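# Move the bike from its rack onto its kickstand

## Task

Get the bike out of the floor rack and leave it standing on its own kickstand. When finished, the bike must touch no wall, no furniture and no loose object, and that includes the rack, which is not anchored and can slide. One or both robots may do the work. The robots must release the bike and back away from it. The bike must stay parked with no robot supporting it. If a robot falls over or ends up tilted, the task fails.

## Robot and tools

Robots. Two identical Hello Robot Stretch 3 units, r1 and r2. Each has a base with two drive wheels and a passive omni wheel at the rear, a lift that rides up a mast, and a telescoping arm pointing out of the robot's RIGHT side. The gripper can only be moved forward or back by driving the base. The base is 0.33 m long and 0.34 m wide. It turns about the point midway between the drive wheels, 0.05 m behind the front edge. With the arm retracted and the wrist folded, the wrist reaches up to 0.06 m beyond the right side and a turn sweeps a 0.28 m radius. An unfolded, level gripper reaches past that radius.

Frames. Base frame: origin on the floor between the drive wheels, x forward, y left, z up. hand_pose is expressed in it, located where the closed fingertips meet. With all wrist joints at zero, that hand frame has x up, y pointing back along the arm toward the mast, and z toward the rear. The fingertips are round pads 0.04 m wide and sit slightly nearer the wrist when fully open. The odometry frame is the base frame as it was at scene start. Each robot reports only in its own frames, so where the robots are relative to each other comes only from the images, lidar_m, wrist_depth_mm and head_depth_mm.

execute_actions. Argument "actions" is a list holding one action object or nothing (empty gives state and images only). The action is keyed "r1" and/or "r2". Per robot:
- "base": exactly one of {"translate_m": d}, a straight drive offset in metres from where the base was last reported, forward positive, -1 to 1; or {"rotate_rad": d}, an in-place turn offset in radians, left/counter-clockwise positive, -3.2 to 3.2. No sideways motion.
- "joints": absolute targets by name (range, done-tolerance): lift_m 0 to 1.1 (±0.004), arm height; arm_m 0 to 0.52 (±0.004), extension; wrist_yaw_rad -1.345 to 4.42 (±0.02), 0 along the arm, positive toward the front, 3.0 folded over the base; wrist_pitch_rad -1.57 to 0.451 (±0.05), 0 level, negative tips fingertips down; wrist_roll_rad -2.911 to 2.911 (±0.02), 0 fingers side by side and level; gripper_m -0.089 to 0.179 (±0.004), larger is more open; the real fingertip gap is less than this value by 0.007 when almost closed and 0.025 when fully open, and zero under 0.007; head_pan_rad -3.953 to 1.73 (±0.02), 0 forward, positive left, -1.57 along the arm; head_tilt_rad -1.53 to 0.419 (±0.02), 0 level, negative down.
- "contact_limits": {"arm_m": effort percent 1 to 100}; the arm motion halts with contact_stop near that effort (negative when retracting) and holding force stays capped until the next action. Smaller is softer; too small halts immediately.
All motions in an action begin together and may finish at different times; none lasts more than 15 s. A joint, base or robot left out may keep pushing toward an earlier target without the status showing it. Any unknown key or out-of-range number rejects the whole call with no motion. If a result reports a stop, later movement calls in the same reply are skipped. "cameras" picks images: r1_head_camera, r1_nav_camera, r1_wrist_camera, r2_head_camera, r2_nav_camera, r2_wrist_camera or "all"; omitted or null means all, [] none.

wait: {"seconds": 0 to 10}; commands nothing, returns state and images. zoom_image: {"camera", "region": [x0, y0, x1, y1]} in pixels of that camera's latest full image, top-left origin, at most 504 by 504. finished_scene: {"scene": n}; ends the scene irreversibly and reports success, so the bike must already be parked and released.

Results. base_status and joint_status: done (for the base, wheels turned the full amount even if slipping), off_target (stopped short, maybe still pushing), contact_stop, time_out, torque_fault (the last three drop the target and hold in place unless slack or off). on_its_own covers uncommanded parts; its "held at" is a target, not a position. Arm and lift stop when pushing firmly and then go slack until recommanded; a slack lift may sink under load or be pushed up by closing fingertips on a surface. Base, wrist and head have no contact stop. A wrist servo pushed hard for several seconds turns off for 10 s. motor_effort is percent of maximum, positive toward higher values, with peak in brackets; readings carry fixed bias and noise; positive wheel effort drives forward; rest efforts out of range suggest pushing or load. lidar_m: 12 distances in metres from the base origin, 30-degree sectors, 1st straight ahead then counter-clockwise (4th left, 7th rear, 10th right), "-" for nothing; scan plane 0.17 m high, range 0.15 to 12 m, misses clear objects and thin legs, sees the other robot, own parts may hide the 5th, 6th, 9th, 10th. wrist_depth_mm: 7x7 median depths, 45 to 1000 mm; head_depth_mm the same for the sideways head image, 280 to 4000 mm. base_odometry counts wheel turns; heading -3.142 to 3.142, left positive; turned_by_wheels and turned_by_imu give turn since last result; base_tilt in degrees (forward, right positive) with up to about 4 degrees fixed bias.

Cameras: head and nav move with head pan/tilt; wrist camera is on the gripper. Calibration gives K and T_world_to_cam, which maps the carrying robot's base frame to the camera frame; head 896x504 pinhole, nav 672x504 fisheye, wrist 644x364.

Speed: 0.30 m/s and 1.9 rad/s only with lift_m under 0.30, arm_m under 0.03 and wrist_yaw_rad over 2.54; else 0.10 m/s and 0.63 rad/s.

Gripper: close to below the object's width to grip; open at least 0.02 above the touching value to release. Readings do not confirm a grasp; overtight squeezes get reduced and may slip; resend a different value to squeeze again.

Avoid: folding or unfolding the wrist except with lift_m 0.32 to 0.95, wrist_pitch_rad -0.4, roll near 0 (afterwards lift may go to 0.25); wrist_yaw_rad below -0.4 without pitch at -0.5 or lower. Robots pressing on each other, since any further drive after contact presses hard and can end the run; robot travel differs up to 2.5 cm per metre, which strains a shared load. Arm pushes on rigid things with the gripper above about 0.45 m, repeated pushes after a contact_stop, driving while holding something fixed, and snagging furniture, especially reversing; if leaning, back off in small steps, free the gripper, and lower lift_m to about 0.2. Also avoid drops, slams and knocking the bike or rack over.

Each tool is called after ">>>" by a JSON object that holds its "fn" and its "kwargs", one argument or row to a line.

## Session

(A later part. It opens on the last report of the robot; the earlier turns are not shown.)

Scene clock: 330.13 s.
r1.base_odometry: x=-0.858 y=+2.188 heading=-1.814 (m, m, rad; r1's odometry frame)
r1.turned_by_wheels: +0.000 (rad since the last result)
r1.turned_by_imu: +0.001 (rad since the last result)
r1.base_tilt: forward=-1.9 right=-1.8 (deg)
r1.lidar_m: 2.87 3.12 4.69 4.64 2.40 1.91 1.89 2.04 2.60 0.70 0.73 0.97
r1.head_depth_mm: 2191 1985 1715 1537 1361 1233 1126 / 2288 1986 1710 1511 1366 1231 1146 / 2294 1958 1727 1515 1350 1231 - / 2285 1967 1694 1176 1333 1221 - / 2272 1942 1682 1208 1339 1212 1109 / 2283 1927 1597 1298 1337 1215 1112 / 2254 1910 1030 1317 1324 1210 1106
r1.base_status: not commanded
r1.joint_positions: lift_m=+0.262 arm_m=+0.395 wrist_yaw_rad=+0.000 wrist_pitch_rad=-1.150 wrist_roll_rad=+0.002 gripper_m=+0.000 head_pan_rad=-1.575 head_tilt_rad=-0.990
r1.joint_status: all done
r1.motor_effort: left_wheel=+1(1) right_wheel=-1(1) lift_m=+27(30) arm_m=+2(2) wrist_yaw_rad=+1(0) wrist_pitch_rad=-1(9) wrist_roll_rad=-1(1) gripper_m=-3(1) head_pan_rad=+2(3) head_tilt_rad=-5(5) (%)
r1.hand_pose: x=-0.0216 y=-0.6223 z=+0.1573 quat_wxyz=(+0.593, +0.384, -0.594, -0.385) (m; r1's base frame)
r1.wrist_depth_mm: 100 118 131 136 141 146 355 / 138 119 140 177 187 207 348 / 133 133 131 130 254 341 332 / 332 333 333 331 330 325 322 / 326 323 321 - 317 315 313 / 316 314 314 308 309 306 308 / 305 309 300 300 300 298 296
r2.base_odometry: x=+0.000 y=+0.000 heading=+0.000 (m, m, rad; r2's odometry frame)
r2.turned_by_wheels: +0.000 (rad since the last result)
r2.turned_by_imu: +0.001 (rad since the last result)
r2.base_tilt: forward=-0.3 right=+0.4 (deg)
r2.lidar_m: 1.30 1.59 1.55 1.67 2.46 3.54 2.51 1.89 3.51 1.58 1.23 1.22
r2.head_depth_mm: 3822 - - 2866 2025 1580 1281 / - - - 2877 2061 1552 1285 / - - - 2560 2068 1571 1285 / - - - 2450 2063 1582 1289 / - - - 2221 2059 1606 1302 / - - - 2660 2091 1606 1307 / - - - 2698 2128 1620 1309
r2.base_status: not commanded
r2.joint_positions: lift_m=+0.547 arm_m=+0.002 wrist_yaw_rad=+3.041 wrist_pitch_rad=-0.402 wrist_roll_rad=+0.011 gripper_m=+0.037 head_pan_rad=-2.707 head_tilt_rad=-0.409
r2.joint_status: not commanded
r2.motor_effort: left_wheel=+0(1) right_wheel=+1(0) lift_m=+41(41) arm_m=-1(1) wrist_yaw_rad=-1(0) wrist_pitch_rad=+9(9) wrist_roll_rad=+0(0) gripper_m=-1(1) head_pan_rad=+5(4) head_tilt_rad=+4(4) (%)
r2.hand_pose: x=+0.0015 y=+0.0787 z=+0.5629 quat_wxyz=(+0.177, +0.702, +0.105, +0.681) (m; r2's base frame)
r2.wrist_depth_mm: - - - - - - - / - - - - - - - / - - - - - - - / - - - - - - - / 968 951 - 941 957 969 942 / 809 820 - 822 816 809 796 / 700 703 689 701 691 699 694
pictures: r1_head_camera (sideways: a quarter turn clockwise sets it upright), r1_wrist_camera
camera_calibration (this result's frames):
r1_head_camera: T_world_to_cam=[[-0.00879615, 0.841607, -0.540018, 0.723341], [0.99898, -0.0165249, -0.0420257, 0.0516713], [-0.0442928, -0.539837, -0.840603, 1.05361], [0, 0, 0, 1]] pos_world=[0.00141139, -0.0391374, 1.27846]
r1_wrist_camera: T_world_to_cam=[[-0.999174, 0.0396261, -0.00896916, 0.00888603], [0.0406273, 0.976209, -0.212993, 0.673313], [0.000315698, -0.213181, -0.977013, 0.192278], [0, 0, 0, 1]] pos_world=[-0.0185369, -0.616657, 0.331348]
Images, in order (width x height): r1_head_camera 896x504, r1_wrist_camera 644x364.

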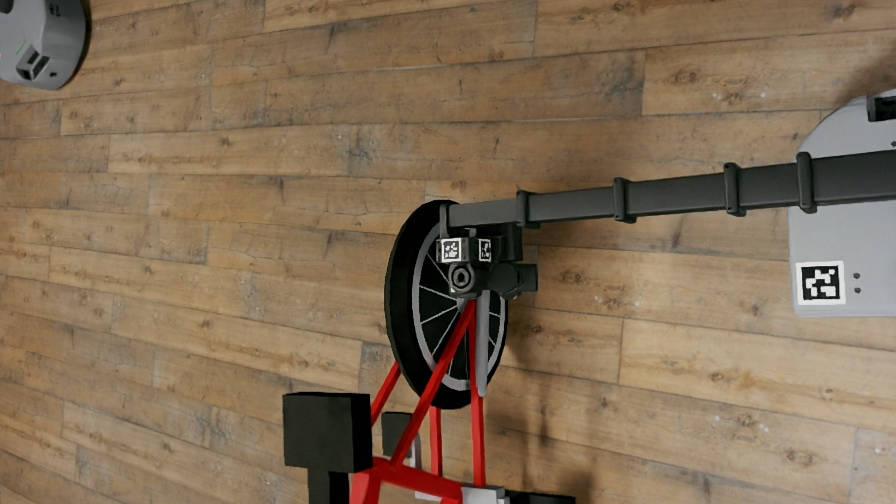

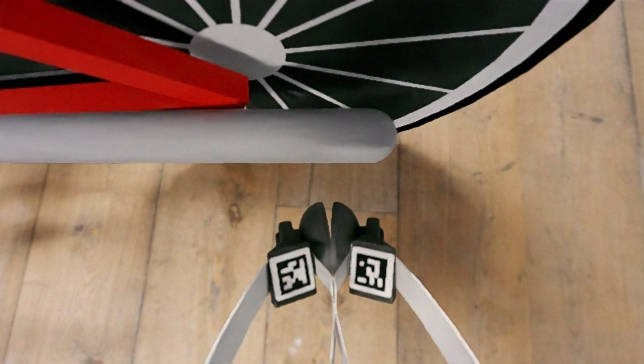

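>>> {"fn": "execute_actions", "kwargs": {
  "actions": [
    {"r1":{"joints":{"lift_m":0.37,"wrist_pitch_rad":-0.82,"arm_m":0.30},"base":{"translate_m":0.18}}}
  ],
  "cameras": []
}}

>>> {"fn": "execute_actions", "kwargs": {
  "actions": [
    {"r1":{"joints":{"arm_m":0.34}}}
  ],
  "cameras": ["r1_wrist_camera"]
}}

>>> {"fn": "execute_actions", "kwargs": {
  "actions": [
    {"r1":{"joints":{"lift_m":0.15}}}
  ],
  "cameras": ["r1_head_camera","r1_wrist_camera"]
}}

Scene clock: 346.63 s.
r1.base_odometry: x=-0.902 y=+2.014 heading=-1.814 (m, m, rad; r1's odometry frame)
r1.turned_by_wheels: +0.000 (rad since the last result)
r1.turned_by_imu: +0.000 (rad since the last result)
r1.base_tilt: forward=-2.0 right=-1.8 (deg)
r1.lidar_m: 2.69 2.91 4.45 4.60 2.63 2.08 2.06 2.23 0.73 0.69 0.78 0.95
r1.head_depth_mm: 2264 1958 1708 1516 1358 1234 1130 / 2365 1982 1730 1472 1349 1227 1133 / 2321 1973 1696 1191 1351 1222 - / 2296 1952 1695 1161 1326 1223 - / 2256 1925 987 1431 1345 1217 1113 / 2257 1937 1026 1284 1333 1208 1102 / 2272 1922 1663 1276 1306 1204 1103
r1.base_status: done
r1.joint_positions: lift_m=+0.370 arm_m=+0.300 wrist_yaw_rad=-0.002 wrist_pitch_rad=-0.837 wrist_roll_rad=+0.002 gripper_m=+0.000 head_pan_rad=-1.575 head_tilt_rad=-0.990
r1.joint_status: all done
r1.motor_effort: left_wheel=+1(7) right_wheel=-1(11) lift_m=+43(53) arm_m=-3(6) wrist_yaw_rad=+2(4) wrist_pitch_rad=+6(69) wrist_roll_rad=-1(1) gripper_m=-1(4) head_pan_rad=+2(2) head_tilt_rad=-5(5) (%)
r1.hand_pose: x=-0.0220 y=-0.5989 z=+0.3020 quat_wxyz=(+0.645, +0.286, -0.647, -0.289) (m; r1's base frame)
r1.wrist_depth_mm: 174 721 143 225 184 182 185 / 657 350 364 181 208 215 223 / 271 277 566 253 240 269 281 / 373 287 528 295 290 309 489 / 331 291 479 - 459 458 465 / 441 442 453 432 441 433 431 / 426 422 417 412 412 406 400
r2.base_odometry: x=+0.000 y=+0.000 heading=+0.000 (m, m, rad; r2's odometry frame)
r2.turned_by_wheels: +0.000 (rad since the last result)
r2.turned_by_imu: +0.001 (rad since the last result)
r2.base_tilt: forward=-0.3 right=+0.5 (deg)
r2.lidar_m: 1.30 1.58 1.56 1.67 2.46 3.54 2.53 1.89 3.53 1.58 1.24 1.22
r2.head_depth_mm: 3865 - - 2907 2021 1564 1280 / - - - 2922 2040 1569 1283 / - - - 2573 2078 1591 1287 / - - - 2452 2054 1593 1287 / - - - 2236 2068 1597 1290 / - - - 2772 2091 1613 1301 / - - - 3043 2111 1613 1318
r2.base_status: not commanded
r2.joint_positions: lift_m=+0.547 arm_m=+0.002 wrist_yaw_rad=+3.041 wrist_pitch_rad=-0.402 wrist_roll_rad=+0.011 gripper_m=+0.037 head_pan_rad=-2.707 head_tilt_rad=-0.409
r2.joint_status: not commanded
r2.motor_effort: left_wheel=+0(0) right_wheel=+0(0) lift_m=+41(42) arm_m=+0(1) wrist_yaw_rad=+1(0) wrist_pitch_rad=+9(9) wrist_roll_rad=+0(0) gripper_m=-1(1) head_pan_rad=+4(4) head_tilt_rad=+4(3) (%)
r2.hand_pose: x=+0.0015 y=+0.0787 z=+0.5629 quat_wxyz=(+0.177, +0.702, +0.105, +0.681) (m; r2's base frame)
r2.wrist_depth_mm: - - - - - - - / - - - - - - - / - - - - - - - / - - - - - - - / 968 961 - 967 996 951 938 / 811 818 - 808 810 805 791 / 705 709 705 695 693 701 689
pictures: none
No camera images: the call's "cameras" was empty. Leave "cameras" out to get every camera's image.

Scene clock: 348.00 s.
r1.base_odometry: x=-0.902 y=+2.014 heading=-1.814 (m, m, rad; r1's odometry frame)
r1.turned_by_wheels: +0.000 (rad since the last result)
r1.turned_by_imu: +0.000 (rad since the last result)
r1.base_tilt: forward=-2.0 right=-1.9 (deg)
r1.lidar_m: 2.69 2.92 4.41 4.61 2.63 2.09 2.06 2.23 0.73 0.69 0.78 0.96
r1.head_depth_mm: 2253 1974 1737 1527 1367 1240 1119 / 2338 1984 1714 1473 1361 1229 1134 / 2327 1953 1698 1191 1360 1233 - / 2296 1959 1693 1149 1333 1218 - / 2302 1938 984 1444 1346 1217 1108 / 2264 1931 1033 1286 1324 1216 1107 / 2242 1911 1673 1279 1310 1200 1096
r1.base_status: not commanded
r1.joint_positions: lift_m=+0.370 arm_m=+0.340 wrist_yaw_rad=-0.002 wrist_pitch_rad=-0.837 wrist_roll_rad=+0.002 gripper_m=+0.000 head_pan_rad=-1.575 head_tilt_rad=-0.990
r1.joint_status: all done
r1.motor_effort: left_wheel=+1(1) right_wheel=-1(1) lift_m=+43(43) arm_m=+3(4) wrist_yaw_rad=+2(2) wrist_pitch_rad=+7(7) wrist_roll_rad=-1(1) gripper_m=-1(2) head_pan_rad=+2(3) head_tilt_rad=-5(5) (%)
r1.hand_pose: x=-0.0220 y=-0.6383 z=+0.3020 quat_wxyz=(+0.645, +0.286, -0.647, -0.289) (m; r1's base frame)
r1.wrist_depth_mm: 131 96 731 682 165 148 145 / 155 631 119 219 167 162 168 / 189 317 333 153 191 201 210 / 249 306 522 244 226 267 283 / 375 270 470 - 273 268 456 / 310 419 450 431 431 431 426 / 415 412 419 413 411 402 406
r2.base_odometry: x=+0.000 y=+0.000 heading=+0.000 (m, m, rad; r2's odometry frame)
r2.turned_by_wheels: +0.000 (rad since the last result)
r2.turned_by_imu: +0.000 (rad since the last result)
r2.base_tilt: forward=-0.3 right=+0.5 (deg)
r2.lidar_m: 1.30 1.58 1.55 1.67 2.46 3.54 2.53 1.89 3.52 1.59 1.24 1.21
r2.head_depth_mm: 3794 - - 2900 2018 1572 1274 / - - - 2885 2043 1585 1281 / - - - 2571 2067 1576 1284 / - - - 2477 2085 1584 1288 / - - - 2216 2075 1602 1300 / - - - 2694 2075 1603 1305 / - - - 3040 2100 1616 1309
r2.base_status: not commanded
r2.joint_positions: lift_m=+0.547 arm_m=+0.002 wrist_yaw_rad=+3.041 wrist_pitch_rad=-0.402 wrist_roll_rad=+0.011 gripper_m=+0.037 head_pan_rad=-2.707 head_tilt_rad=-0.409
r2.joint_status: not commanded
r2.motor_effort: left_wheel=+0(0) right_wheel=+0(1) lift_m=+41(42) arm_m=+0(0) wrist_yaw_rad=+0(0) wrist_pitch_rad=+9(9) wrist_roll_rad=+0(0) gripper_m=+0(1) head_pan_rad=+4(4) head_tilt_rad=+4(4) (%)
r2.hand_pose: x=+0.0015 y=+0.0787 z=+0.5629 quat_wxyz=(+0.177, +0.702, +0.105, +0.681) (m; r2's base frame)
r2.wrist_depth_mm: - - - - - - - / - - - - - - - / - - - - - - - / - - - - - - - / 980 975 - 962 973 943 936 / 810 806 - 814 801 807 792 / 700 693 693 686 700 700 700
pictures: r1_wrist_camera
camera_calibration (this result's frames):
r1_wrist_camera: T_world_to_cam=[[-0.999095, 0.0371538, -0.0207087, 0.0124424], [0.0425274, 0.863104, -0.503232, 0.7353], [-0.0008232, -0.503658, -0.863903, 0.110646], [0, 0, 0, 1]] pos_world=[-0.0187481, -0.579375, 0.465872]
Images, in order (width x height): r1_wrist_camera 644x364.

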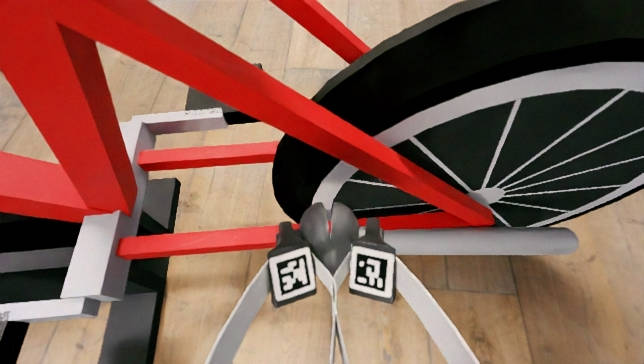

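Scene clock: 350.83 s.
r1.base_odometry: x=-0.902 y=+2.014 heading=-1.814 (m, m, rad; r1's odometry frame)
r1.turned_by_wheels: +0.000 (rad since the last result)
r1.turned_by_imu: +0.000 (rad since the last result)
r1.base_tilt: forward=-2.0 right=-1.8 (deg)
r1.lidar_m: 2.69 2.91 4.40 4.62 2.63 2.09 2.07 2.23 0.72 0.70 0.78 0.96
r1.head_depth_mm: 2295 2007 1731 1508 1371 1231 1127 / 2357 1992 1723 1475 1356 1222 1142 / 2343 1980 1708 1231 1346 1223 - / 2298 1950 1690 1208 1306 1221 - / 2289 1945 989 1438 1337 1216 1112 / 2264 1934 1035 1287 1332 1219 1106 / 2262 1915 1665 1272 1305 1205 1104
r1.base_status: not commanded
r1.joint_positions: lift_m=+0.150 arm_m=+0.340 wrist_yaw_rad=-0.002 wrist_pitch_rad=-0.837 wrist_roll_rad=+0.002 gripper_m=+0.000 head_pan_rad=-1.575 head_tilt_rad=-0.990
r1.joint_status: all done
r1.motor_effort: left_wheel=+1(1) right_wheel=-2(2) lift_m=+27(37) arm_m=+2(2) wrist_yaw_rad=+2(2) wrist_pitch_rad=+7(7) wrist_roll_rad=-1(1) gripper_m=-1(1) head_pan_rad=+2(2) head_tilt_rad=-5(5) (%)
r1.hand_pose: x=-0.0220 y=-0.6384 z=+0.0826 quat_wxyz=(+0.645, +0.286, -0.647, -0.289) (m; r1's base frame)
r1.wrist_depth_mm: 386 379 141 87 88 88 88 / 328 345 333 155 159 164 169 / 302 310 308 290 197 205 213 / 283 281 277 274 267 265 262 / 260 256 255 - 250 246 245 / 238 236 235 227 229 229 224 / 222 219 218 215 216 212 209
r2.base_odometry: x=+0.000 y=+0.000 heading=+0.000 (m, m, rad; r2's odometry frame)
r2.turned_by_wheels: +0.000 (rad since the last result)
r2.turned_by_imu: +0.000 (rad since the last result)
r2.base_tilt: forward=-0.3 right=+0.4 (deg)
r2.lidar_m: 1.30 1.58 1.55 1.66 2.45 3.54 2.54 1.89 3.54 1.58 1.24 1.22
r2.head_depth_mm: 3808 - - 2899 2027 1562 1279 / - - - 2887 2058 1582 1281 / - - - 2559 2053 1588 1288 / - - - 2465 2048 1602 1292 / - - - 2256 2089 1613 1297 / - - - 2642 2084 1599 1304 / - - - 2960 2109 1615 1305
r2.base_status: not commanded
r2.joint_positions: lift_m=+0.547 arm_m=+0.002 wrist_yaw_rad=+3.041 wrist_pitch_rad=-0.402 wrist_roll_rad=+0.011 gripper_m=+0.037 head_pan_rad=-2.707 head_tilt_rad=-0.409
r2.joint_status: not commanded
r2.motor_effort: left_wheel=+0(0) right_wheel=+0(1) lift_m=+42(41) arm_m=+0(0) wrist_yaw_rad=+0(0) wrist_pitch_rad=+9(9) wrist_roll_rad=+0(0) gripper_m=-1(1) head_pan_rad=+4(4) head_tilt_rad=+3(4) (%)
r2.hand_pose: x=+0.0015 y=+0.0787 z=+0.5629 quat_wxyz=(+0.177, +0.702, +0.105, +0.681) (m; r2's base frame)
r2.wrist_depth_mm: - - - - - - - / - - - - - - - / - - - - - - - / - - - - - - - / 974 945 - 933 941 934 934 / 802 812 - 806 793 796 801 / 698 710 702 688 694 705 698
pictures: r1_head_camera (sideways: a quarter turn clockwise sets it upright), r1_wrist_camera
camera_calibration (this result's frames):
r1_head_camera: T_world_to_cam=[[-0.00879635, 0.841607, -0.540018, 0.723341], [0.99898, -0.0165246, -0.0420257, 0.0516713], [-0.0442927, -0.539837, -0.840603, 1.05361], [0, 0, 0, 1]] pos_world=[0.0014114, -0.0391374, 1.27846]
r1_wrist_camera: T_world_to_cam=[[-0.999095, 0.03715, -0.0207147, 0.00789882], [0.0425269, 0.863017, -0.503381, 0.624891], [-0.000823442, -0.503806, -0.863816, -0.0790073], [0, 0, 0, 1]] pos_world=[-0.0187481, -0.57939, 0.246474]
Images, in order (width x height): r1_head_camera 896x504, r1_wrist_camera 644x364.

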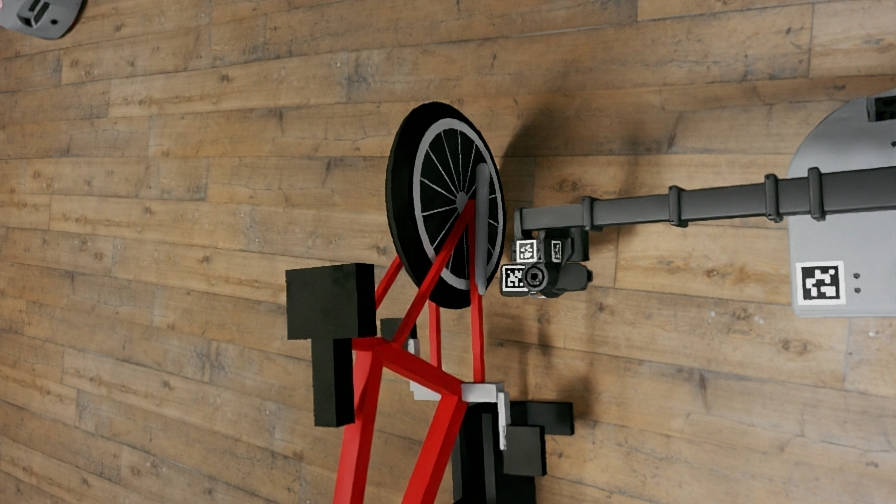

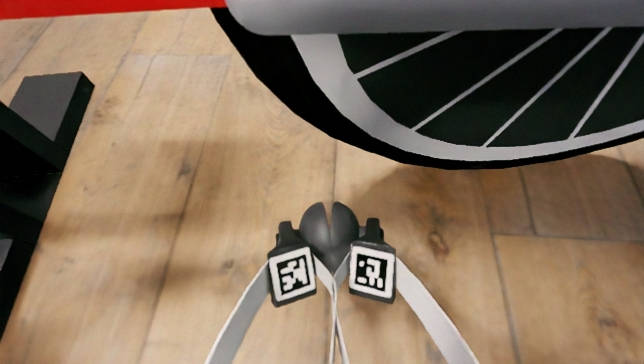

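>>> {"fn": "execute_actions", "kwargs": {
  "actions": [
    {"r1":{"joints":{"lift_m":0.37,"arm_m":0.33},"base":{"translate_m":-0.05}}}
  ],
  "cameras": []
}}

>>> {"fn": "execute_actions", "kwargs": {
  "actions": [
    {"r1":{"joints":{"arm_m":0.365}}}
  ],
  "cameras": ["r1_wrist_camera"]
}}

>>> {"fn": "execute_actions", "kwargs": {
  "actions": [
    {"r1":{"joints":{"lift_m":0.15}}}
  ],
  "cameras": ["r1_head_camera","r1_wrist_camera"]
}}

Scene clock: 359.97 s.
r1.base_odometry: x=-0.890 y=+2.062 heading=-1.814 (m, m, rad; r1's odometry frame)
r1.turned_by_wheels: +0.000 (rad since the last result)
r1.turned_by_imu: +0.001 (rad since the last result)
r1.base_tilt: forward=-1.9 right=-1.8 (deg)
r1.lidar_m: 2.74 2.97 4.48 4.61 2.56 2.03 2.02 2.18 0.73 0.69 0.81 0.96
r1.head_depth_mm: 2259 1986 1714 1517 1351 1237 1127 / 2351 1975 1705 1515 1358 1229 1137 / 2354 1964 1702 1238 1360 1234 - / 2333 1956 1709 1126 1332 1217 - / 2281 1955 986 1379 1348 1222 1113 / 2268 1937 1025 1294 1333 1214 1102 / 2254 1920 1649 1300 1301 1205 1104
r1.base_status: done
r1.joint_positions: lift_m=+0.370 arm_m=+0.330 wrist_yaw_rad=-0.002 wrist_pitch_rad=-0.837 wrist_roll_rad=+0.002 gripper_m=+0.000 head_pan_rad=-1.575 head_tilt_rad=-0.990
r1.joint_status: all done
r1.motor_effort: left_wheel=+1(5) right_wheel=-1(7) lift_m=+43(45) arm_m=-2(3) wrist_yaw_rad=+2(2) wrist_pitch_rad=+7(6) wrist_roll_rad=-1(1) gripper_m=-2(1) head_pan_rad=+2(2) head_tilt_rad=-5(5) (%)
r1.hand_pose: x=-0.0220 y=-0.6290 z=+0.3020 quat_wxyz=(+0.645, +0.286, -0.647, -0.289) (m; r1's base frame)
r1.wrist_depth_mm: 751 757 699 166 154 151 158 / 412 131 348 175 170 176 184 / 241 335 167 198 212 220 229 / 265 519 287 246 262 295 491 / 272 416 310 - 273 454 462 / 278 440 450 431 435 432 426 / 418 413 417 412 410 408 400
r2.base_odometry: x=+0.000 y=+0.000 heading=+0.000 (m, m, rad; r2's odometry frame)
r2.turned_by_wheels: +0.000 (rad since the last result)
r2.turned_by_imu: +0.001 (rad since the last result)
r2.base_tilt: forward=-0.4 right=+0.5 (deg)
r2.lidar_m: 1.30 1.58 1.55 1.67 2.45 3.54 2.53 1.89 3.52 1.58 1.23 1.22
r2.head_depth_mm: 3750 - - 2855 2032 1564 1270 / - - - 2887 2021 1572 1291 / - - - 2568 2058 1592 1289 / - - - 2490 2071 1592 1296 / - - - 2219 2074 1594 1297 / - - - 2660 2109 1609 1304 / - - - 3032 2091 1623 1308
r2.base_status: not commanded
r2.joint_positions: lift_m=+0.547 arm_m=+0.002 wrist_yaw_rad=+3.041 wrist_pitch_rad=-0.402 wrist_roll_rad=+0.011 gripper_m=+0.037 head_pan_rad=-2.707 head_tilt_rad=-0.409
r2.joint_status: not commanded
r2.motor_effort: left_wheel=-1(0) right_wheel=+1(0) lift_m=+42(41) arm_m=+0(0) wrist_yaw_rad=+0(0) wrist_pitch_rad=+9(9) wrist_roll_rad=+0(0) gripper_m=-1(1) head_pan_rad=+4(4) head_tilt_rad=+4(4) (%)
r2.hand_pose: x=+0.0015 y=+0.0787 z=+0.5629 quat_wxyz=(+0.177, +0.702, +0.105, +0.681) (m; r2's base frame)
r2.wrist_depth_mm: - - - - - - - / - - - - - - - / - - - - - - - / - - - - - - - / 936 964 - 956 962 942 919 / 806 814 - 799 807 799 792 / 713 704 696 703 704 695 697
pictures: none
No camera images: the call's "cameras" was empty. Leave "cameras" out to get every camera's image.

Scene clock: 361.50 s.
r1.base_odometry: x=-0.890 y=+2.062 heading=-1.814 (m, m, rad; r1's odometry frame)
r1.turned_by_wheels: +0.000 (rad since the last result)
r1.turned_by_imu: +0.000 (rad since the last result)
r1.base_tilt: forward=-1.9 right=-1.8 (deg)
r1.lidar_m: 2.74 2.98 4.50 4.63 2.56 2.04 2.02 2.18 0.73 0.70 0.81 0.97
r1.head_depth_mm: 2229 2027 1735 1526 1367 1236 1128 / 2286 2004 1718 1510 1358 1235 1132 / 2343 1966 1691 1223 1358 1235 - / 2308 1952 1689 - 1346 1218 - / 2280 1959 1005 1434 1337 1214 1108 / 2258 1905 1039 1288 1337 1200 1108 / 2252 1922 1658 1293 1308 1203 1102
r1.base_status: not commanded
r1.joint_positions: lift_m=+0.370 arm_m=+0.365 wrist_yaw_rad=-0.001 wrist_pitch_rad=-0.846 wrist_roll_rad=+0.002 gripper_m=+0.000 head_pan_rad=-1.575 head_tilt_rad=-0.990
r1.joint_status: all done
r1.motor_effort: left_wheel=+1(2) right_wheel=-2(2) lift_m=+42(43) arm_m=+3(6) wrist_yaw_rad=+0(2) wrist_pitch_rad=+9(13) wrist_roll_rad=-1(1) gripper_m=-1(1) head_pan_rad=+2(2) head_tilt_rad=-5(5) (%)
r1.hand_pose: x=-0.0218 y=-0.6614 z=+0.3006 quat_wxyz=(+0.644, +0.290, -0.645, -0.291) (m; r1's base frame)
r1.wrist_depth_mm: 744 727 194 720 137 133 136 / 668 653 614 152 143 141 146 / 205 119 183 166 169 175 183 / 252 326 155 189 221 230 243 / 267 482 284 - 258 315 457 / 254 431 441 428 423 420 429 / 408 408 415 411 404 403 403
r2.base_odometry: x=+0.000 y=+0.000 heading=+0.000 (m, m, rad; r2's odometry frame)
r2.turned_by_wheels: +0.000 (rad since the last result)
r2.turned_by_imu: +0.000 (rad since the last result)
r2.base_tilt: forward=-0.3 right=+0.5 (deg)
r2.lidar_m: 1.30 1.58 1.55 1.67 2.46 3.54 2.53 1.89 3.52 1.58 1.24 1.22
r2.head_depth_mm: 3818 - - 2854 2019 1560 1277 / - - - 2911 2037 1580 1282 / - - - 2608 2041 1585 1281 / - - - 2421 2090 1598 1289 / - - - 2231 2083 1603 1301 / - - - 2693 2100 1609 1304 / - - - 3047 2115 1614 1319
r2.base_status: not commanded
r2.joint_positions: lift_m=+0.547 arm_m=+0.002 wrist_yaw_rad=+3.041 wrist_pitch_rad=-0.402 wrist_roll_rad=+0.011 gripper_m=+0.037 head_pan_rad=-2.707 head_tilt_rad=-0.409
r2.joint_status: not commanded
r2.motor_effort: left_wheel=+0(0) right_wheel=+0(1) lift_m=+42(41) arm_m=+0(1) wrist_yaw_rad=-1(1) wrist_pitch_rad=+9(9) wrist_roll_rad=+0(0) gripper_m=-1(0) head_pan_rad=+4(4) head_tilt_rad=+3(4) (%)
r2.hand_pose: x=+0.0015 y=+0.0787 z=+0.5629 quat_wxyz=(+0.177, +0.702, +0.105, +0.681) (m; r2's base frame)
r2.wrist_depth_mm: - - - - - - - / - - - - - - - / - - - - - - - / - - - - - - - / 973 944 - 956 947 951 926 / 834 815 - 816 787 799 801 / 707 706 696 695 706 705 688
pictures: r1_wrist_camera
camera_calibration (this result's frames):
r1_wrist_camera: T_world_to_cam=[[-0.999137, 0.0361958, -0.0203948, 0.0127213], [0.0415455, 0.867648, -0.49544, 0.75518], [-0.000237395, -0.49586, -0.868403, 0.104382], [0, 0, 0, 1]] pos_world=[-0.0186392, -0.603932, 0.465051]
Images, in order (width x height): r1_wrist_camera 644x364.

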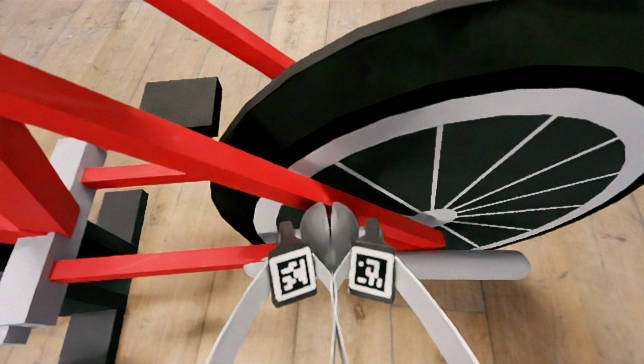

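Scene clock: 363.63 s.
r1.base_odometry: x=-0.890 y=+2.062 heading=-1.814 (m, m, rad; r1's odometry frame)
r1.turned_by_wheels: +0.000 (rad since the last result)
r1.turned_by_imu: -0.002 (rad since the last result)
r1.base_tilt: forward=-2.0 right=-1.9 (deg)
r1.lidar_m: 2.74 2.97 4.49 4.60 2.56 2.04 2.01 2.17 0.73 0.70 0.81 0.96
r1.head_depth_mm: 2244 2005 1729 1532 1365 1244 1128 / 2336 1989 1724 1518 1364 1229 1137 / 2303 1987 1705 1241 1361 1225 - / 2299 1938 1684 1148 1328 1219 - / 2253 1930 1012 1317 1340 1212 1112 / 2273 1924 1032 1292 1331 1210 1107 / 2267 1923 1673 1293 1306 1205 1102
r1.base_status: not commanded
r1.joint_positions: lift_m=+0.287 arm_m=+0.364 wrist_yaw_rad=+0.001 wrist_pitch_rad=-0.830 wrist_roll_rad=+0.002 gripper_m=+0.000 head_pan_rad=-1.575 head_tilt_rad=-0.990
r1.joint_status: lift_m contact_stop (moved -0.082 of -0.220)
r1.on_its_own: lift_m is slack since a contact_stop, until your next command for it (your +0.150 is given up)
r1.motor_effort: left_wheel=+1(8) right_wheel=-1(1) lift_m=+33(37) arm_m=+6(6) wrist_yaw_rad=-1(1) wrist_pitch_rad=+4(10) wrist_roll_rad=-1(1) gripper_m=-2(4) head_pan_rad=+3(2) head_tilt_rad=-5(5) (%)
r1.hand_pose: x=-0.0214 y=-0.6642 z=+0.2207 quat_wxyz=(+0.647, +0.286, -0.647, -0.286) (m; r1's base frame)
r1.wrist_depth_mm: 618 77 102 110 112 116 119 / 263 256 95 122 133 137 142 / 238 234 153 120 156 170 176 / 444 432 196 199 170 214 233 / 194 193 191 - 188 185 365 / 367 374 371 360 360 354 356 / 341 344 344 339 338 334 328
r2.base_odometry: x=+0.000 y=+0.000 heading=+0.000 (m, m, rad; r2's odometry frame)
r2.turned_by_wheels: +0.000 (rad since the last result)
r2.turned_by_imu: +0.000 (rad since the last result)
r2.base_tilt: forward=-0.4 right=+0.5 (deg)
r2.lidar_m: 1.30 1.59 1.56 1.66 2.46 3.54 2.52 1.89 3.50 1.58 1.24 1.22
r2.head_depth_mm: 3726 - - 2878 2005 1577 1281 / - - - 2957 2043 1576 1279 / - - - 2599 2039 1573 1282 / - - - 2452 2068 1608 1286 / - - - 2239 2070 1585 1295 / - - - 2661 2095 1612 1301 / - - - 3020 2129 1618 1314
r2.base_status: not commanded
r2.joint_positions: lift_m=+0.547 arm_m=+0.002 wrist_yaw_rad=+3.041 wrist_pitch_rad=-0.402 wrist_roll_rad=+0.011 gripper_m=+0.037 head_pan_rad=-2.707 head_tilt_rad=-0.409
r2.joint_status: not commanded
r2.motor_effort: left_wheel=+0(0) right_wheel=+0(0) lift_m=+42(42) arm_m=-1(0) wrist_yaw_rad=+1(0) wrist_pitch_rad=+9(9) wrist_roll_rad=+0(0) gripper_m=+0(1) head_pan_rad=+4(4) head_tilt_rad=+4(4) (%)
r2.hand_pose: x=+0.0015 y=+0.0787 z=+0.5629 quat_wxyz=(+0.177, +0.702, +0.105, +0.681) (m; r2's base frame)
r2.wrist_depth_mm: - - - - - - - / - - - - - - - / - - - - - - - / - - - - - - - / 967 962 - 924 963 942 931 / 816 813 - 823 794 799 792 / 703 709 696 708 699 699 700
pictures: r1_head_camera (sideways: a quarter turn clockwise sets it upright), r1_wrist_camera
camera_calibration (this result's frames):
r1_head_camera: T_world_to_cam=[[-0.00879164, 0.841605, -0.540022, 0.723345], [0.99898, -0.0165304, -0.0420256, 0.0516712], [-0.0442958, -0.53984, -0.840601, 1.05361], [0, 0, 0, 1]] pos_world=[0.00141118, -0.0391374, 1.27846]
r1_wrist_camera: T_world_to_cam=[[-0.999231, 0.0331559, -0.0209379, 0.00970798], [0.0391973, 0.859938, -0.508892, 0.715767], [0.00113253, -0.509321, -0.860576, 0.0229372], [0, 0, 0, 1]] pos_world=[-0.0183816, -0.604154, 0.38419]
Images, in order (width x height): r1_head_camera 896x504, r1_wrist_camera 644x364.

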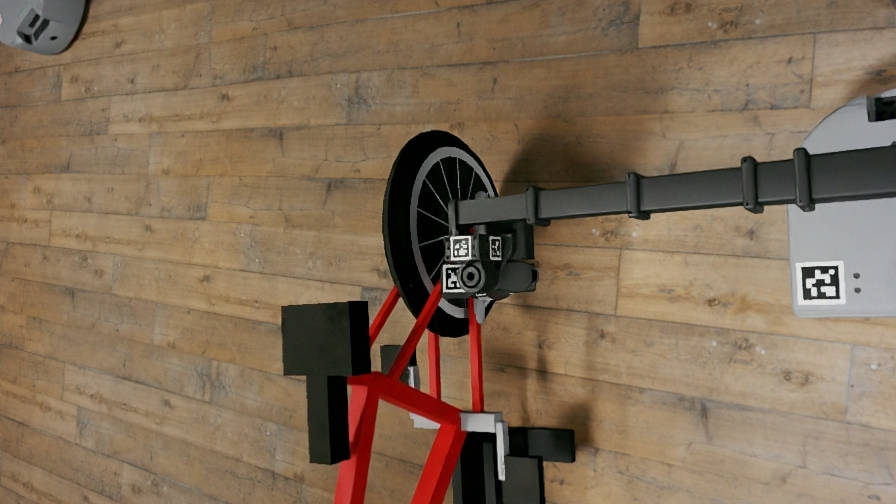

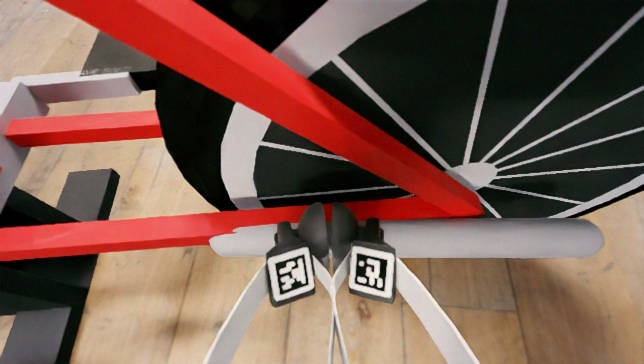

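>>> {"fn": "execute_actions", "kwargs": {
  "actions": [
    {"r1":{"joints":{"lift_m":0.3,"arm_m":0.12},"base":{"translate_m":-0.075}}}
  ],
  "cameras": []
}}

>>> {"fn": "execute_actions", "kwargs": {
  "actions": [
    {"r1":{"joints":{"lift_m":0.14,"wrist_pitch_rad":0,"gripper_m":0.179}}}
  ],
  "cameras": []
}}

>>> {"fn": "execute_actions", "kwargs": {
  "actions": [
    {"r1":{"joints":{"arm_m":0.255}}}
  ],
  "cameras": ["r1_head_camera","r1_wrist_camera"]
}}

Scene clock: 422.73 s.
r1.base_odometry: x=-0.872 y=+2.135 heading=-1.814 (m, m, rad; r1's odometry frame)
r1.turned_by_wheels: +0.000 (rad since the last result)
r1.turned_by_imu: +0.002 (rad since the last result)
r1.base_tilt: forward=-1.9 right=-1.8 (deg)
r1.lidar_m: 2.81 3.06 4.60 4.63 2.47 1.96 1.94 2.10 0.74 0.70 0.85 0.96
r1.head_depth_mm: 2246 2010 1740 1529 1352 1231 1122 / 2336 1984 1698 1524 1353 1218 1138 / 2314 1980 1705 1458 1351 1226 - / 2312 1958 1681 1225 1368 1190 - / 2281 1943 1691 1199 1340 1217 1109 / 2263 1933 979 1437 1339 1209 1110 / 2277 1900 1040 1255 1323 1202 1103
r1.base_status: done
r1.joint_positions: lift_m=+0.300 arm_m=+0.120 wrist_yaw_rad=+0.001 wrist_pitch_rad=-0.832 wrist_roll_rad=+0.002 gripper_m=+0.000 head_pan_rad=-1.575 head_tilt_rad=-0.990
r1.joint_status: all done
r1.motor_effort: left_wheel=+1(5) right_wheel=-2(7) lift_m=+43(44) arm_m=-2(1) wrist_yaw_rad=-1(1) wrist_pitch_rad=+5(5) wrist_roll_rad=-1(1) gripper_m=-1(2) head_pan_rad=+3(2) head_tilt_rad=-5(5) (%)
r1.hand_pose: x=-0.0214 y=-0.4200 z=+0.2327 quat_wxyz=(+0.646, +0.286, -0.647, -0.286) (m; r1's base frame)
r1.wrist_depth_mm: 332 605 324 324 385 593 587 / 457 561 467 440 529 531 526 / 465 508 498 494 484 478 475 / 450 454 458 444 445 436 432 / 423 418 415 - 406 396 394 / 393 386 384 368 373 369 365 / 362 356 356 350 343 343 338
r2.base_odometry: x=+0.000 y=+0.000 heading=+0.000 (m, m, rad; r2's odometry frame)
r2.turned_by_wheels: +0.000 (rad since the last result)
r2.turned_by_imu: +0.001 (rad since the last result)
r2.base_tilt: forward=-0.4 right=+0.4 (deg)
r2.lidar_m: 1.30 1.58 1.55 1.66 2.45 3.54 2.53 1.89 3.52 1.58 1.23 1.22
r2.head_depth_mm: 3806 - - 2857 2017 1563 1285 / - - - 2909 2043 1585 1287 / - - - 2572 2048 1574 1287 / - - - 2404 2076 1593 1288 / - - - 2285 2085 1592 1296 / - - - 2631 2078 1605 1310 / - - - 3045 2144 1622 1316
r2.base_status: not commanded
r2.joint_positions: lift_m=+0.547 arm_m=+0.002 wrist_yaw_rad=+3.041 wrist_pitch_rad=-0.402 wrist_roll_rad=+0.011 gripper_m=+0.037 head_pan_rad=-2.707 head_tilt_rad=-0.409
r2.joint_status: not commanded
r2.motor_effort: left_wheel=+0(0) right_wheel=+0(0) lift_m=+42(42) arm_m=-1(1) wrist_yaw_rad=+0(1) wrist_pitch_rad=+9(9) wrist_roll_rad=+1(0) gripper_m=-1(1) head_pan_rad=+5(4) head_tilt_rad=+4(4) (%)
r2.hand_pose: x=+0.0015 y=+0.0787 z=+0.5629 quat_wxyz=(+0.177, +0.702, +0.105, +0.681) (m; r2's base frame)
r2.wrist_depth_mm: - - - - - - - / - - - - - - - / - - - - - - - / - - - - - - - / 976 975 - 971 977 972 931 / 828 808 - 808 799 800 791 / 708 710 694 710 692 703 682
pictures: none
No camera images: the call's "cameras" was empty. Leave "cameras" out to get every camera's image.

Scene clock: 425.03 s.
r1.base_odometry: x=-0.872 y=+2.135 heading=-1.814 (m, m, rad; r1's odometry frame)
r1.turned_by_wheels: +0.000 (rad since the last result)
r1.turned_by_imu: +0.000 (rad since the last result)
r1.base_tilt: forward=-1.9 right=-1.9 (deg)
r1.lidar_m: 2.82 3.06 4.59 4.63 2.46 1.97 1.94 2.10 0.73 0.70 0.85 0.96
r1.head_depth_mm: 2197 1981 1727 1529 1370 1231 1125 / 2342 1989 1709 1517 1358 1222 1136 / 2323 1965 1723 1453 1352 1235 - / 2310 1947 1712 1226 1345 1191 - / 2293 1948 1682 1204 1345 1208 1122 / 2246 1931 978 1441 1329 1215 1101 / 2277 1899 1039 1251 1318 1208 1104
r1.base_status: not commanded
r1.joint_positions: lift_m=+0.140 arm_m=+0.120 wrist_yaw_rad=+0.001 wrist_pitch_rad=-0.027 wrist_roll_rad=+0.002 gripper_m=+0.179 head_pan_rad=-1.575 head_tilt_rad=-0.990
r1.joint_status: all done
r1.motor_effort: left_wheel=+1(1) right_wheel=-1(1) lift_m=+26(38) arm_m=-2(2) wrist_yaw_rad=-1(1) wrist_pitch_rad=+11(10) wrist_roll_rad=-1(1) gripper_m=+1(84) head_pan_rad=+2(2) head_tilt_rad=-5(5) (%)
r1.hand_pose: x=-0.0211 y=-0.5208 z=+0.2481 quat_wxyz=(+0.706, +0.010, -0.708, -0.009) (m; r1's base frame)
r1.wrist_depth_mm: - 366 - - - - - / - - 337 327 333 - - / - - 336 336 341 - - / 359 - 346 350 355 929 - / 335 413 356 343 370 391 676 / 422 580 385 376 383 497 535 / 380 449 440 398 408 410 393
r2.base_odometry: x=+0.000 y=+0.000 heading=+0.000 (m, m, rad; r2's odometry frame)
r2.turned_by_wheels: +0.000 (rad since the last result)
r2.turned_by_imu: +0.000 (rad since the last result)
r2.base_tilt: forward=-0.4 right=+0.4 (deg)
r2.lidar_m: 1.30 1.58 1.56 1.66 2.46 3.54 2.52 1.89 3.53 1.58 1.24 1.22
r2.head_depth_mm: 3783 - - 2834 2039 1566 1286 / - - - 2934 2030 1574 1284 / - - - 2562 2048 1576 1304 / - - - 2432 2082 1581 1286 / - - - 2269 2069 1594 1298 / - - - 2627 2107 1603 1299 / - - - 2709 2118 1633 1315
r2.base_status: not commanded
r2.joint_positions: lift_m=+0.547 arm_m=+0.002 wrist_yaw_rad=+3.041 wrist_pitch_rad=-0.402 wrist_roll_rad=+0.011 gripper_m=+0.037 head_pan_rad=-2.707 head_tilt_rad=-0.409
r2.joint_status: not commanded
r2.motor_effort: left_wheel=+0(0) right_wheel=+0(0) lift_m=+41(41) arm_m=+0(0) wrist_yaw_rad=+0(0) wrist_pitch_rad=+9(9) wrist_roll_rad=+0(0) gripper_m=+0(1) head_pan_rad=+3(4) head_tilt_rad=+4(4) (%)
r2.hand_pose: x=+0.0015 y=+0.0787 z=+0.5629 quat_wxyz=(+0.177, +0.702, +0.105, +0.681) (m; r2's base frame)
r2.wrist_depth_mm: - - - - - - - / - - - - - - - / - - - - - - - / - - - - - - - / 947 937 - 943 951 950 936 / 820 815 - 809 801 791 795 / 706 698 690 702 707 699 691
pictures: none
No camera images: the call's "cameras" was empty. Leave "cameras" out to get every camera's image.

Scene clock: 427.27 s.
r1.base_odometry: x=-0.872 y=+2.135 heading=-1.814 (m, m, rad; r1's odometry frame)
r1.turned_by_wheels: +0.000 (rad since the last result)
r1.turned_by_imu: +0.000 (rad since the last result)
r1.base_tilt: forward=-1.9 right=-1.9 (deg)
r1.lidar_m: 2.82 3.05 4.63 4.63 2.46 1.96 1.94 2.10 0.73 0.70 0.85 0.97
r1.head_depth_mm: 2241 1983 1722 1535 1364 1237 1132 / 2330 1964 1700 1513 1358 1227 1137 / 2309 1958 1711 1468 1360 1226 - / 2295 1977 1700 1230 1385 1220 - / 2280 1958 1685 1207 1339 1216 1109 / 2311 1936 976 1429 1333 1208 1115 / 2254 1935 1038 1260 1326 1214 1104
r1.base_status: not commanded
r1.joint_positions: lift_m=+0.140 arm_m=+0.255 wrist_yaw_rad=+0.001 wrist_pitch_rad=-0.026 wrist_roll_rad=+0.002 gripper_m=+0.179 head_pan_rad=-1.575 head_tilt_rad=-0.990
r1.joint_status: all done
r1.motor_effort: left_wheel=+1(2) right_wheel=-2(1) lift_m=+27(26) arm_m=+2(1) wrist_yaw_rad=-1(1) wrist_pitch_rad=+11(11) wrist_roll_rad=-1(1) gripper_m=+1(2) head_pan_rad=+2(3) head_tilt_rad=-6(5) (%)
r1.hand_pose: x=-0.0211 y=-0.6552 z=+0.2482 quat_wxyz=(+0.706, +0.010, -0.708, -0.009) (m; r1's base frame)
r1.wrist_depth_mm: - - - 194 197 - - / - 214 199 198 201 204 - / - 206 203 207 208 211 - / - 214 209 215 216 218 852 / 328 219 219 221 225 228 630 / 649 210 210 200 231 238 536 / 444 240 238 241 246 250 391
r2.base_odometry: x=+0.000 y=+0.000 heading=+0.000 (m, m, rad; r2's odometry frame)
r2.turned_by_wheels: +0.000 (rad since the last result)
r2.turned_by_imu: +0.000 (rad since the last result)
r2.base_tilt: forward=-0.3 right=+0.5 (deg)
r2.lidar_m: 1.30 1.58 1.56 1.66 2.46 3.54 2.53 1.88 3.53 1.58 1.24 1.21
r2.head_depth_mm: 3827 - - 2858 2034 1577 1280 / - - - 2895 2044 1568 1283 / - - - 2576 2053 1587 1291 / - - - 2422 2075 1595 1294 / - - - 2305 2104 1598 1306 / - - - 2648 2085 1595 1307 / - - - 2695 2100 1617 1312
r2.base_status: not commanded
r2.joint_positions: lift_m=+0.547 arm_m=+0.002 wrist_yaw_rad=+3.041 wrist_pitch_rad=-0.402 wrist_roll_rad=+0.011 gripper_m=+0.037 head_pan_rad=-2.707 head_tilt_rad=-0.409
r2.joint_status: not commanded
r2.motor_effort: left_wheel=+0(0) right_wheel=+0(0) lift_m=+41(41) arm_m=+0(1) wrist_yaw_rad=+1(1) wrist_pitch_rad=+9(9) wrist_roll_rad=+0(0) gripper_m=-1(1) head_pan_rad=+4(4) head_tilt_rad=+4(3) (%)
r2.hand_pose: x=+0.0015 y=+0.0787 z=+0.5629 quat_wxyz=(+0.177, +0.702, +0.105, +0.681) (m; r2's base frame)
r2.wrist_depth_mm: - - - - - - - / - - - - - - - / - - - - - - - / - - - - - - - / 949 934 - 945 984 916 917 / 822 807 - 839 821 780 813 / 707 713 701 708 686 707 707
pictures: r1_head_camera (sideways: a quarter turn clockwise sets it upright), r1_wrist_camera
camera_calibration (this result's frames):
r1_head_camera: T_world_to_cam=[[-0.00879164, 0.841605, -0.540022, 0.723345], [0.99898, -0.0165304, -0.0420256, 0.0516712], [-0.0442958, -0.53984, -0.840601, 1.05361], [0, 0, 0, 1]] pos_world=[0.00141118, -0.0391374, 1.27846]
r1_wrist_camera: T_world_to_cam=[[-0.999208, 0.00691941, -0.0391937, -0.00239318], [0.0397345, 0.229835, -0.972418, 0.424282], [0.00227953, -0.973205, -0.229928, -0.409214], [0, 0, 0, 1]] pos_world=[-0.0183171, -0.495748, 0.318396]
Images, in order (width x height): r1_head_camera 896x504, r1_wrist_camera 644x364.

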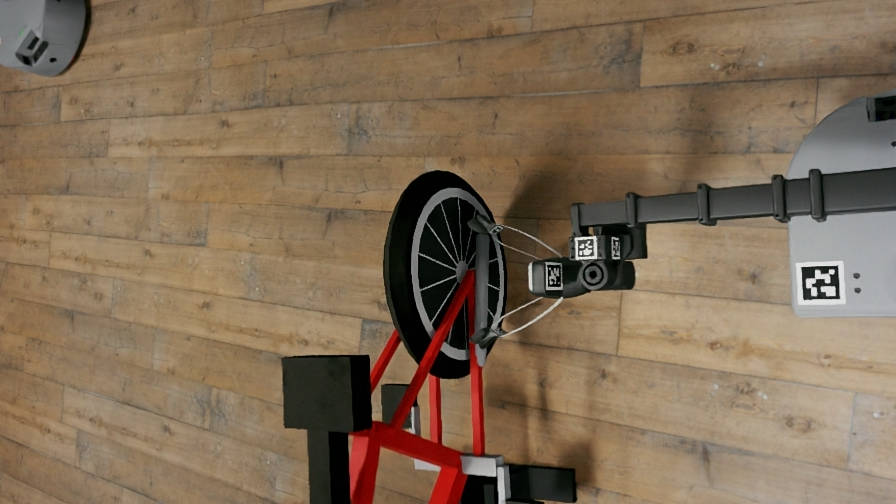

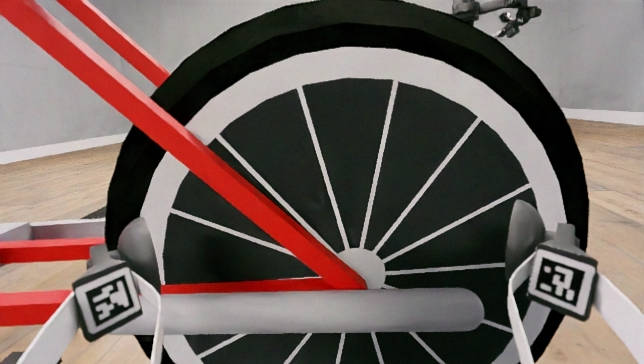

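>>> {"fn": "execute_actions", "kwargs": {
  "actions": [
    {"r1":{"base":{"translate_m":0.025},"joints":{"lift_m":0.12}}}
  ],
  "cameras": []
}}

>>> {"fn": "execute_actions", "kwargs": {
  "actions": [
    {"r1":{"joints":{"wrist_roll_rad":0.7}}}
  ],
  "cameras": ["r1_head_camera","r1_wrist_camera"]
}}

Scene clock: 436.97 s.
r1.base_odometry: x=-0.878 y=+2.111 heading=-1.814 (m, m, rad; r1's odometry frame)
r1.turned_by_wheels: +0.000 (rad since the last result)
r1.turned_by_imu: +0.001 (rad since the last result)
r1.base_tilt: forward=-2.0 right=-1.9 (deg)
r1.lidar_m: 2.79 3.02 4.57 4.63 2.50 1.99 1.96 2.12 0.73 0.70 0.84 0.96
r1.head_depth_mm: 2258 1979 1718 1537 1363 1248 1128 / 2340 1966 1711 1523 1349 1223 1136 / 2302 1964 1700 1443 1360 1226 - / 2312 1968 1699 1218 1397 1214 - / 2302 1938 1654 1204 1340 1210 1108 / 2281 1923 988 1437 1335 1211 1111 / 2255 1910 1589 1254 1321 1210 1102
r1.base_status: done
r1.joint_positions: lift_m=+0.120 arm_m=+0.255 wrist_yaw_rad=+0.001 wrist_pitch_rad=-0.026 wrist_roll_rad=+0.002 gripper_m=+0.179 head_pan_rad=-1.575 head_tilt_rad=-0.990
r1.joint_status: all done
r1.motor_effort: left_wheel=+1(7) right_wheel=-1(4) lift_m=+27(28) arm_m=+2(3) wrist_yaw_rad=-1(2) wrist_pitch_rad=+10(11) wrist_roll_rad=-1(1) gripper_m=+0(1) head_pan_rad=+2(3) head_tilt_rad=-5(5) (%)
r1.hand_pose: x=-0.0211 y=-0.6552 z=+0.2283 quat_wxyz=(+0.706, +0.010, -0.708, -0.009) (m; r1's base frame)
r1.wrist_depth_mm: - 241 200 190 192 196 - / - - 194 195 198 201 222 / - - 200 204 206 210 212 / - 224 211 212 214 216 221 / 325 221 218 216 223 224 232 / 201 188 184 180 176 174 472 / 416 410 238 240 244 249 357
r2.base_odometry: x=+0.000 y=+0.000 heading=+0.000 (m, m, rad; r2's odometry frame)
r2.turned_by_wheels: +0.000 (rad since the last result)
r2.turned_by_imu: +0.001 (rad since the last result)
r2.base_tilt: forward=-0.4 right=+0.4 (deg)
r2.lidar_m: 1.30 1.58 1.56 1.66 2.45 3.54 2.53 1.89 3.52 1.58 1.24 1.22
r2.head_depth_mm: 3795 - - 2846 2019 1560 1272 / - - - 2929 2043 1585 1283 / - - - 2600 2041 1573 1289 / - - - 2412 2069 1585 1292 / - - - 2285 2076 1599 1293 / - - - 2626 2087 1609 1302 / - - - 2830 2090 1628 1318
r2.base_status: not commanded
r2.joint_positions: lift_m=+0.547 arm_m=+0.002 wrist_yaw_rad=+3.041 wrist_pitch_rad=-0.402 wrist_roll_rad=+0.011 gripper_m=+0.037 head_pan_rad=-2.707 head_tilt_rad=-0.409
r2.joint_status: not commanded
r2.motor_effort: left_wheel=+0(0) right_wheel=+1(0) lift_m=+42(41) arm_m=-1(1) wrist_yaw_rad=+0(0) wrist_pitch_rad=+9(9) wrist_roll_rad=+0(0) gripper_m=+0(1) head_pan_rad=+4(4) head_tilt_rad=+3(3) (%)
r2.hand_pose: x=+0.0015 y=+0.0787 z=+0.5629 quat_wxyz=(+0.177, +0.702, +0.105, +0.681) (m; r2's base frame)
r2.wrist_depth_mm: - - - - - - - / - - - - - - - / - - - - - - - / - - - - - - - / 970 940 - 944 942 932 929 / 818 817 - 812 804 789 786 / 698 712 707 700 706 698 694
pictures: none
No camera images: the call's "cameras" was empty. Leave "cameras" out to get every camera's image.

Scene clock: 438.00 s.
r1.base_odometry: x=-0.878 y=+2.111 heading=-1.814 (m, m, rad; r1's odometry frame)
r1.turned_by_wheels: -0.001 (rad since the last result)
r1.turned_by_imu: -0.013 (rad since the last result)
r1.base_tilt: forward=-2.0 right=-1.8 (deg)
r1.lidar_m: 2.79 3.00 4.50 4.63 2.52 1.99 1.97 2.10 0.74 0.70 0.84 0.95
r1.head_depth_mm: 2250 2004 1723 1533 1367 1235 1129 / 2346 1981 1709 1508 1355 1232 1132 / 2306 1972 1691 1439 1358 1236 - / 2323 1940 1709 1220 1404 1213 - / 2305 1944 1658 1221 1338 1215 1110 / 2285 1924 984 1418 1349 1205 1103 / 2278 1913 1032 1285 1316 1214 1096
r1.base_status: not commanded
r1.joint_positions: lift_m=+0.120 arm_m=+0.254 wrist_yaw_rad=-0.060 wrist_pitch_rad=+0.105 wrist_roll_rad=+0.621 gripper_m=+0.179 head_pan_rad=-1.575 head_tilt_rad=-0.990
r1.joint_status: wrist_roll_rad off_target (ended at +0.621, target +0.700)
r1.on_its_own: wrist_yaw_rad is at rest, and its effort (+57) is outside its rest range (-12 to +12); wrist_pitch_rad is at rest, and its effort (-41) is outside its rest range (-20 to +32)
r1.motor_effort: left_wheel=-13(17) right_wheel=+14(18) lift_m=+27(27) arm_m=+5(5) wrist_yaw_rad=+57(65) wrist_pitch_rad=-41(44) wrist_roll_rad=+35(40) gripper_m=+0(0) head_pan_rad=+2(2) head_tilt_rad=-5(5) (%)
r1.hand_pose: x=-0.0370 y=-0.6562 z=+0.2618 quat_wxyz=(+0.458, -0.051, -0.887, +0.033) (m; r1's base frame)
r1.wrist_depth_mm: - - - - 230 - - / - - - 215 216 217 773 / - - 217 216 218 219 234 / - - 217 219 219 221 221 / 279 256 220 221 221 222 223 / - 222 204 206 197 173 227 / - - 226 223 177 227 228
r2.base_odometry: x=+0.000 y=+0.000 heading=+0.000 (m, m, rad; r2's odometry frame)
r2.turned_by_wheels: +0.000 (rad since the last result)
r2.turned_by_imu: +0.000 (rad since the last result)
r2.base_tilt: forward=-0.4 right=+0.5 (deg)
r2.lidar_m: 1.30 1.58 1.55 1.67 2.45 3.55 2.52 1.89 3.53 1.58 1.24 1.22
r2.head_depth_mm: 3757 - - 2891 2024 1564 1279 / - - - 2847 2040 1567 1291 / - - - 2584 2044 1580 1288 / - - - 2433 2066 1600 1294 / - - - 2254 2077 1597 1305 / - - - 2618 2073 1593 1305 / - - - 2838 2116 1614 1312
r2.base_status: not commanded
r2.joint_positions: lift_m=+0.547 arm_m=+0.002 wrist_yaw_rad=+3.041 wrist_pitch_rad=-0.402 wrist_roll_rad=+0.011 gripper_m=+0.037 head_pan_rad=-2.707 head_tilt_rad=-0.409
r2.joint_status: not commanded
r2.motor_effort: left_wheel=+0(0) right_wheel=+1(0) lift_m=+42(41) arm_m=+0(0) wrist_yaw_rad=+1(1) wrist_pitch_rad=+9(9) wrist_roll_rad=+0(0) gripper_m=-1(0) head_pan_rad=+4(4) head_tilt_rad=+4(4) (%)
r2.hand_pose: x=+0.0015 y=+0.0787 z=+0.5629 quat_wxyz=(+0.177, +0.702, +0.105, +0.681) (m; r2's base frame)
r2.wrist_depth_mm: - - - - - - - / - - - - - - - / - - - - - - - / - - - - - - - / 944 974 - 973 963 953 946 / 824 815 - 815 810 804 807 / 707 708 688 703 699 698 705
pictures: r1_head_camera (sideways: a quarter turn clockwise sets it upright), r1_wrist_camera
camera_calibration (this result's frames):
r1_head_camera: T_world_to_cam=[[-0.00879174, 0.841605, -0.540022, 0.723345], [0.99898, -0.0165303, -0.0420256, 0.0516712], [-0.0442957, -0.53984, -0.840601, 1.05361], [0, 0, 0, 1]] pos_world=[0.00141118, -0.0391374, 1.27846]
r1_wrist_camera: T_world_to_cam=[[-0.793448, -0.00870821, -0.608576, 0.128716], [0.605778, 0.0855297, -0.791023, 0.317072], [0.0589397, -0.996298, -0.0625882, -0.463897], [0, 0, 0, 1]] pos_world=[-0.0626034, -0.488178, 0.300111]
Images, in order (width x height): r1_head_camera 896x504, r1_wrist_camera 644x364.

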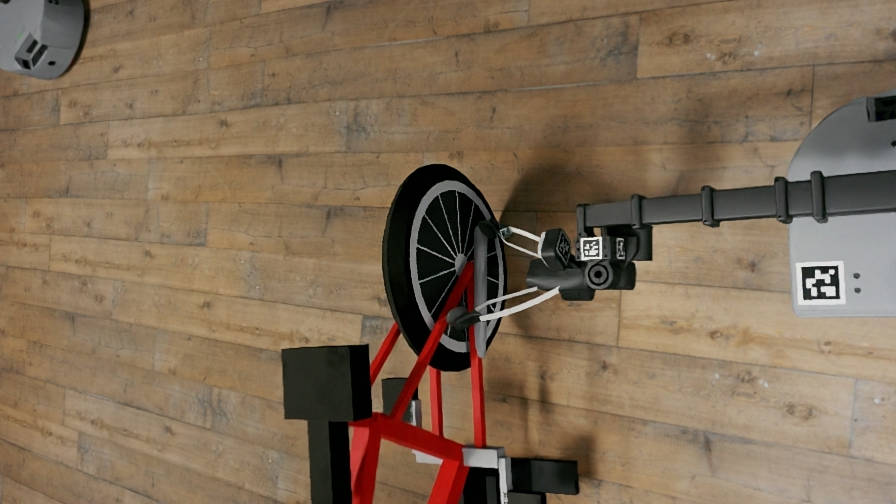

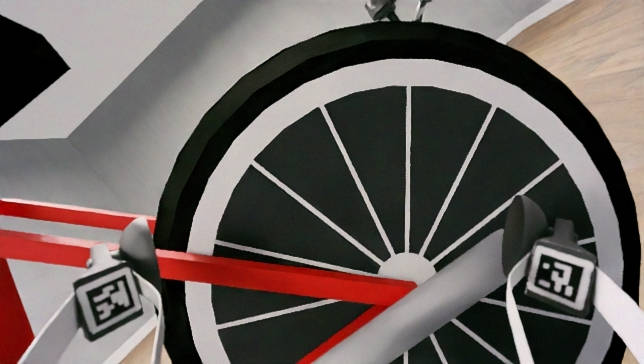

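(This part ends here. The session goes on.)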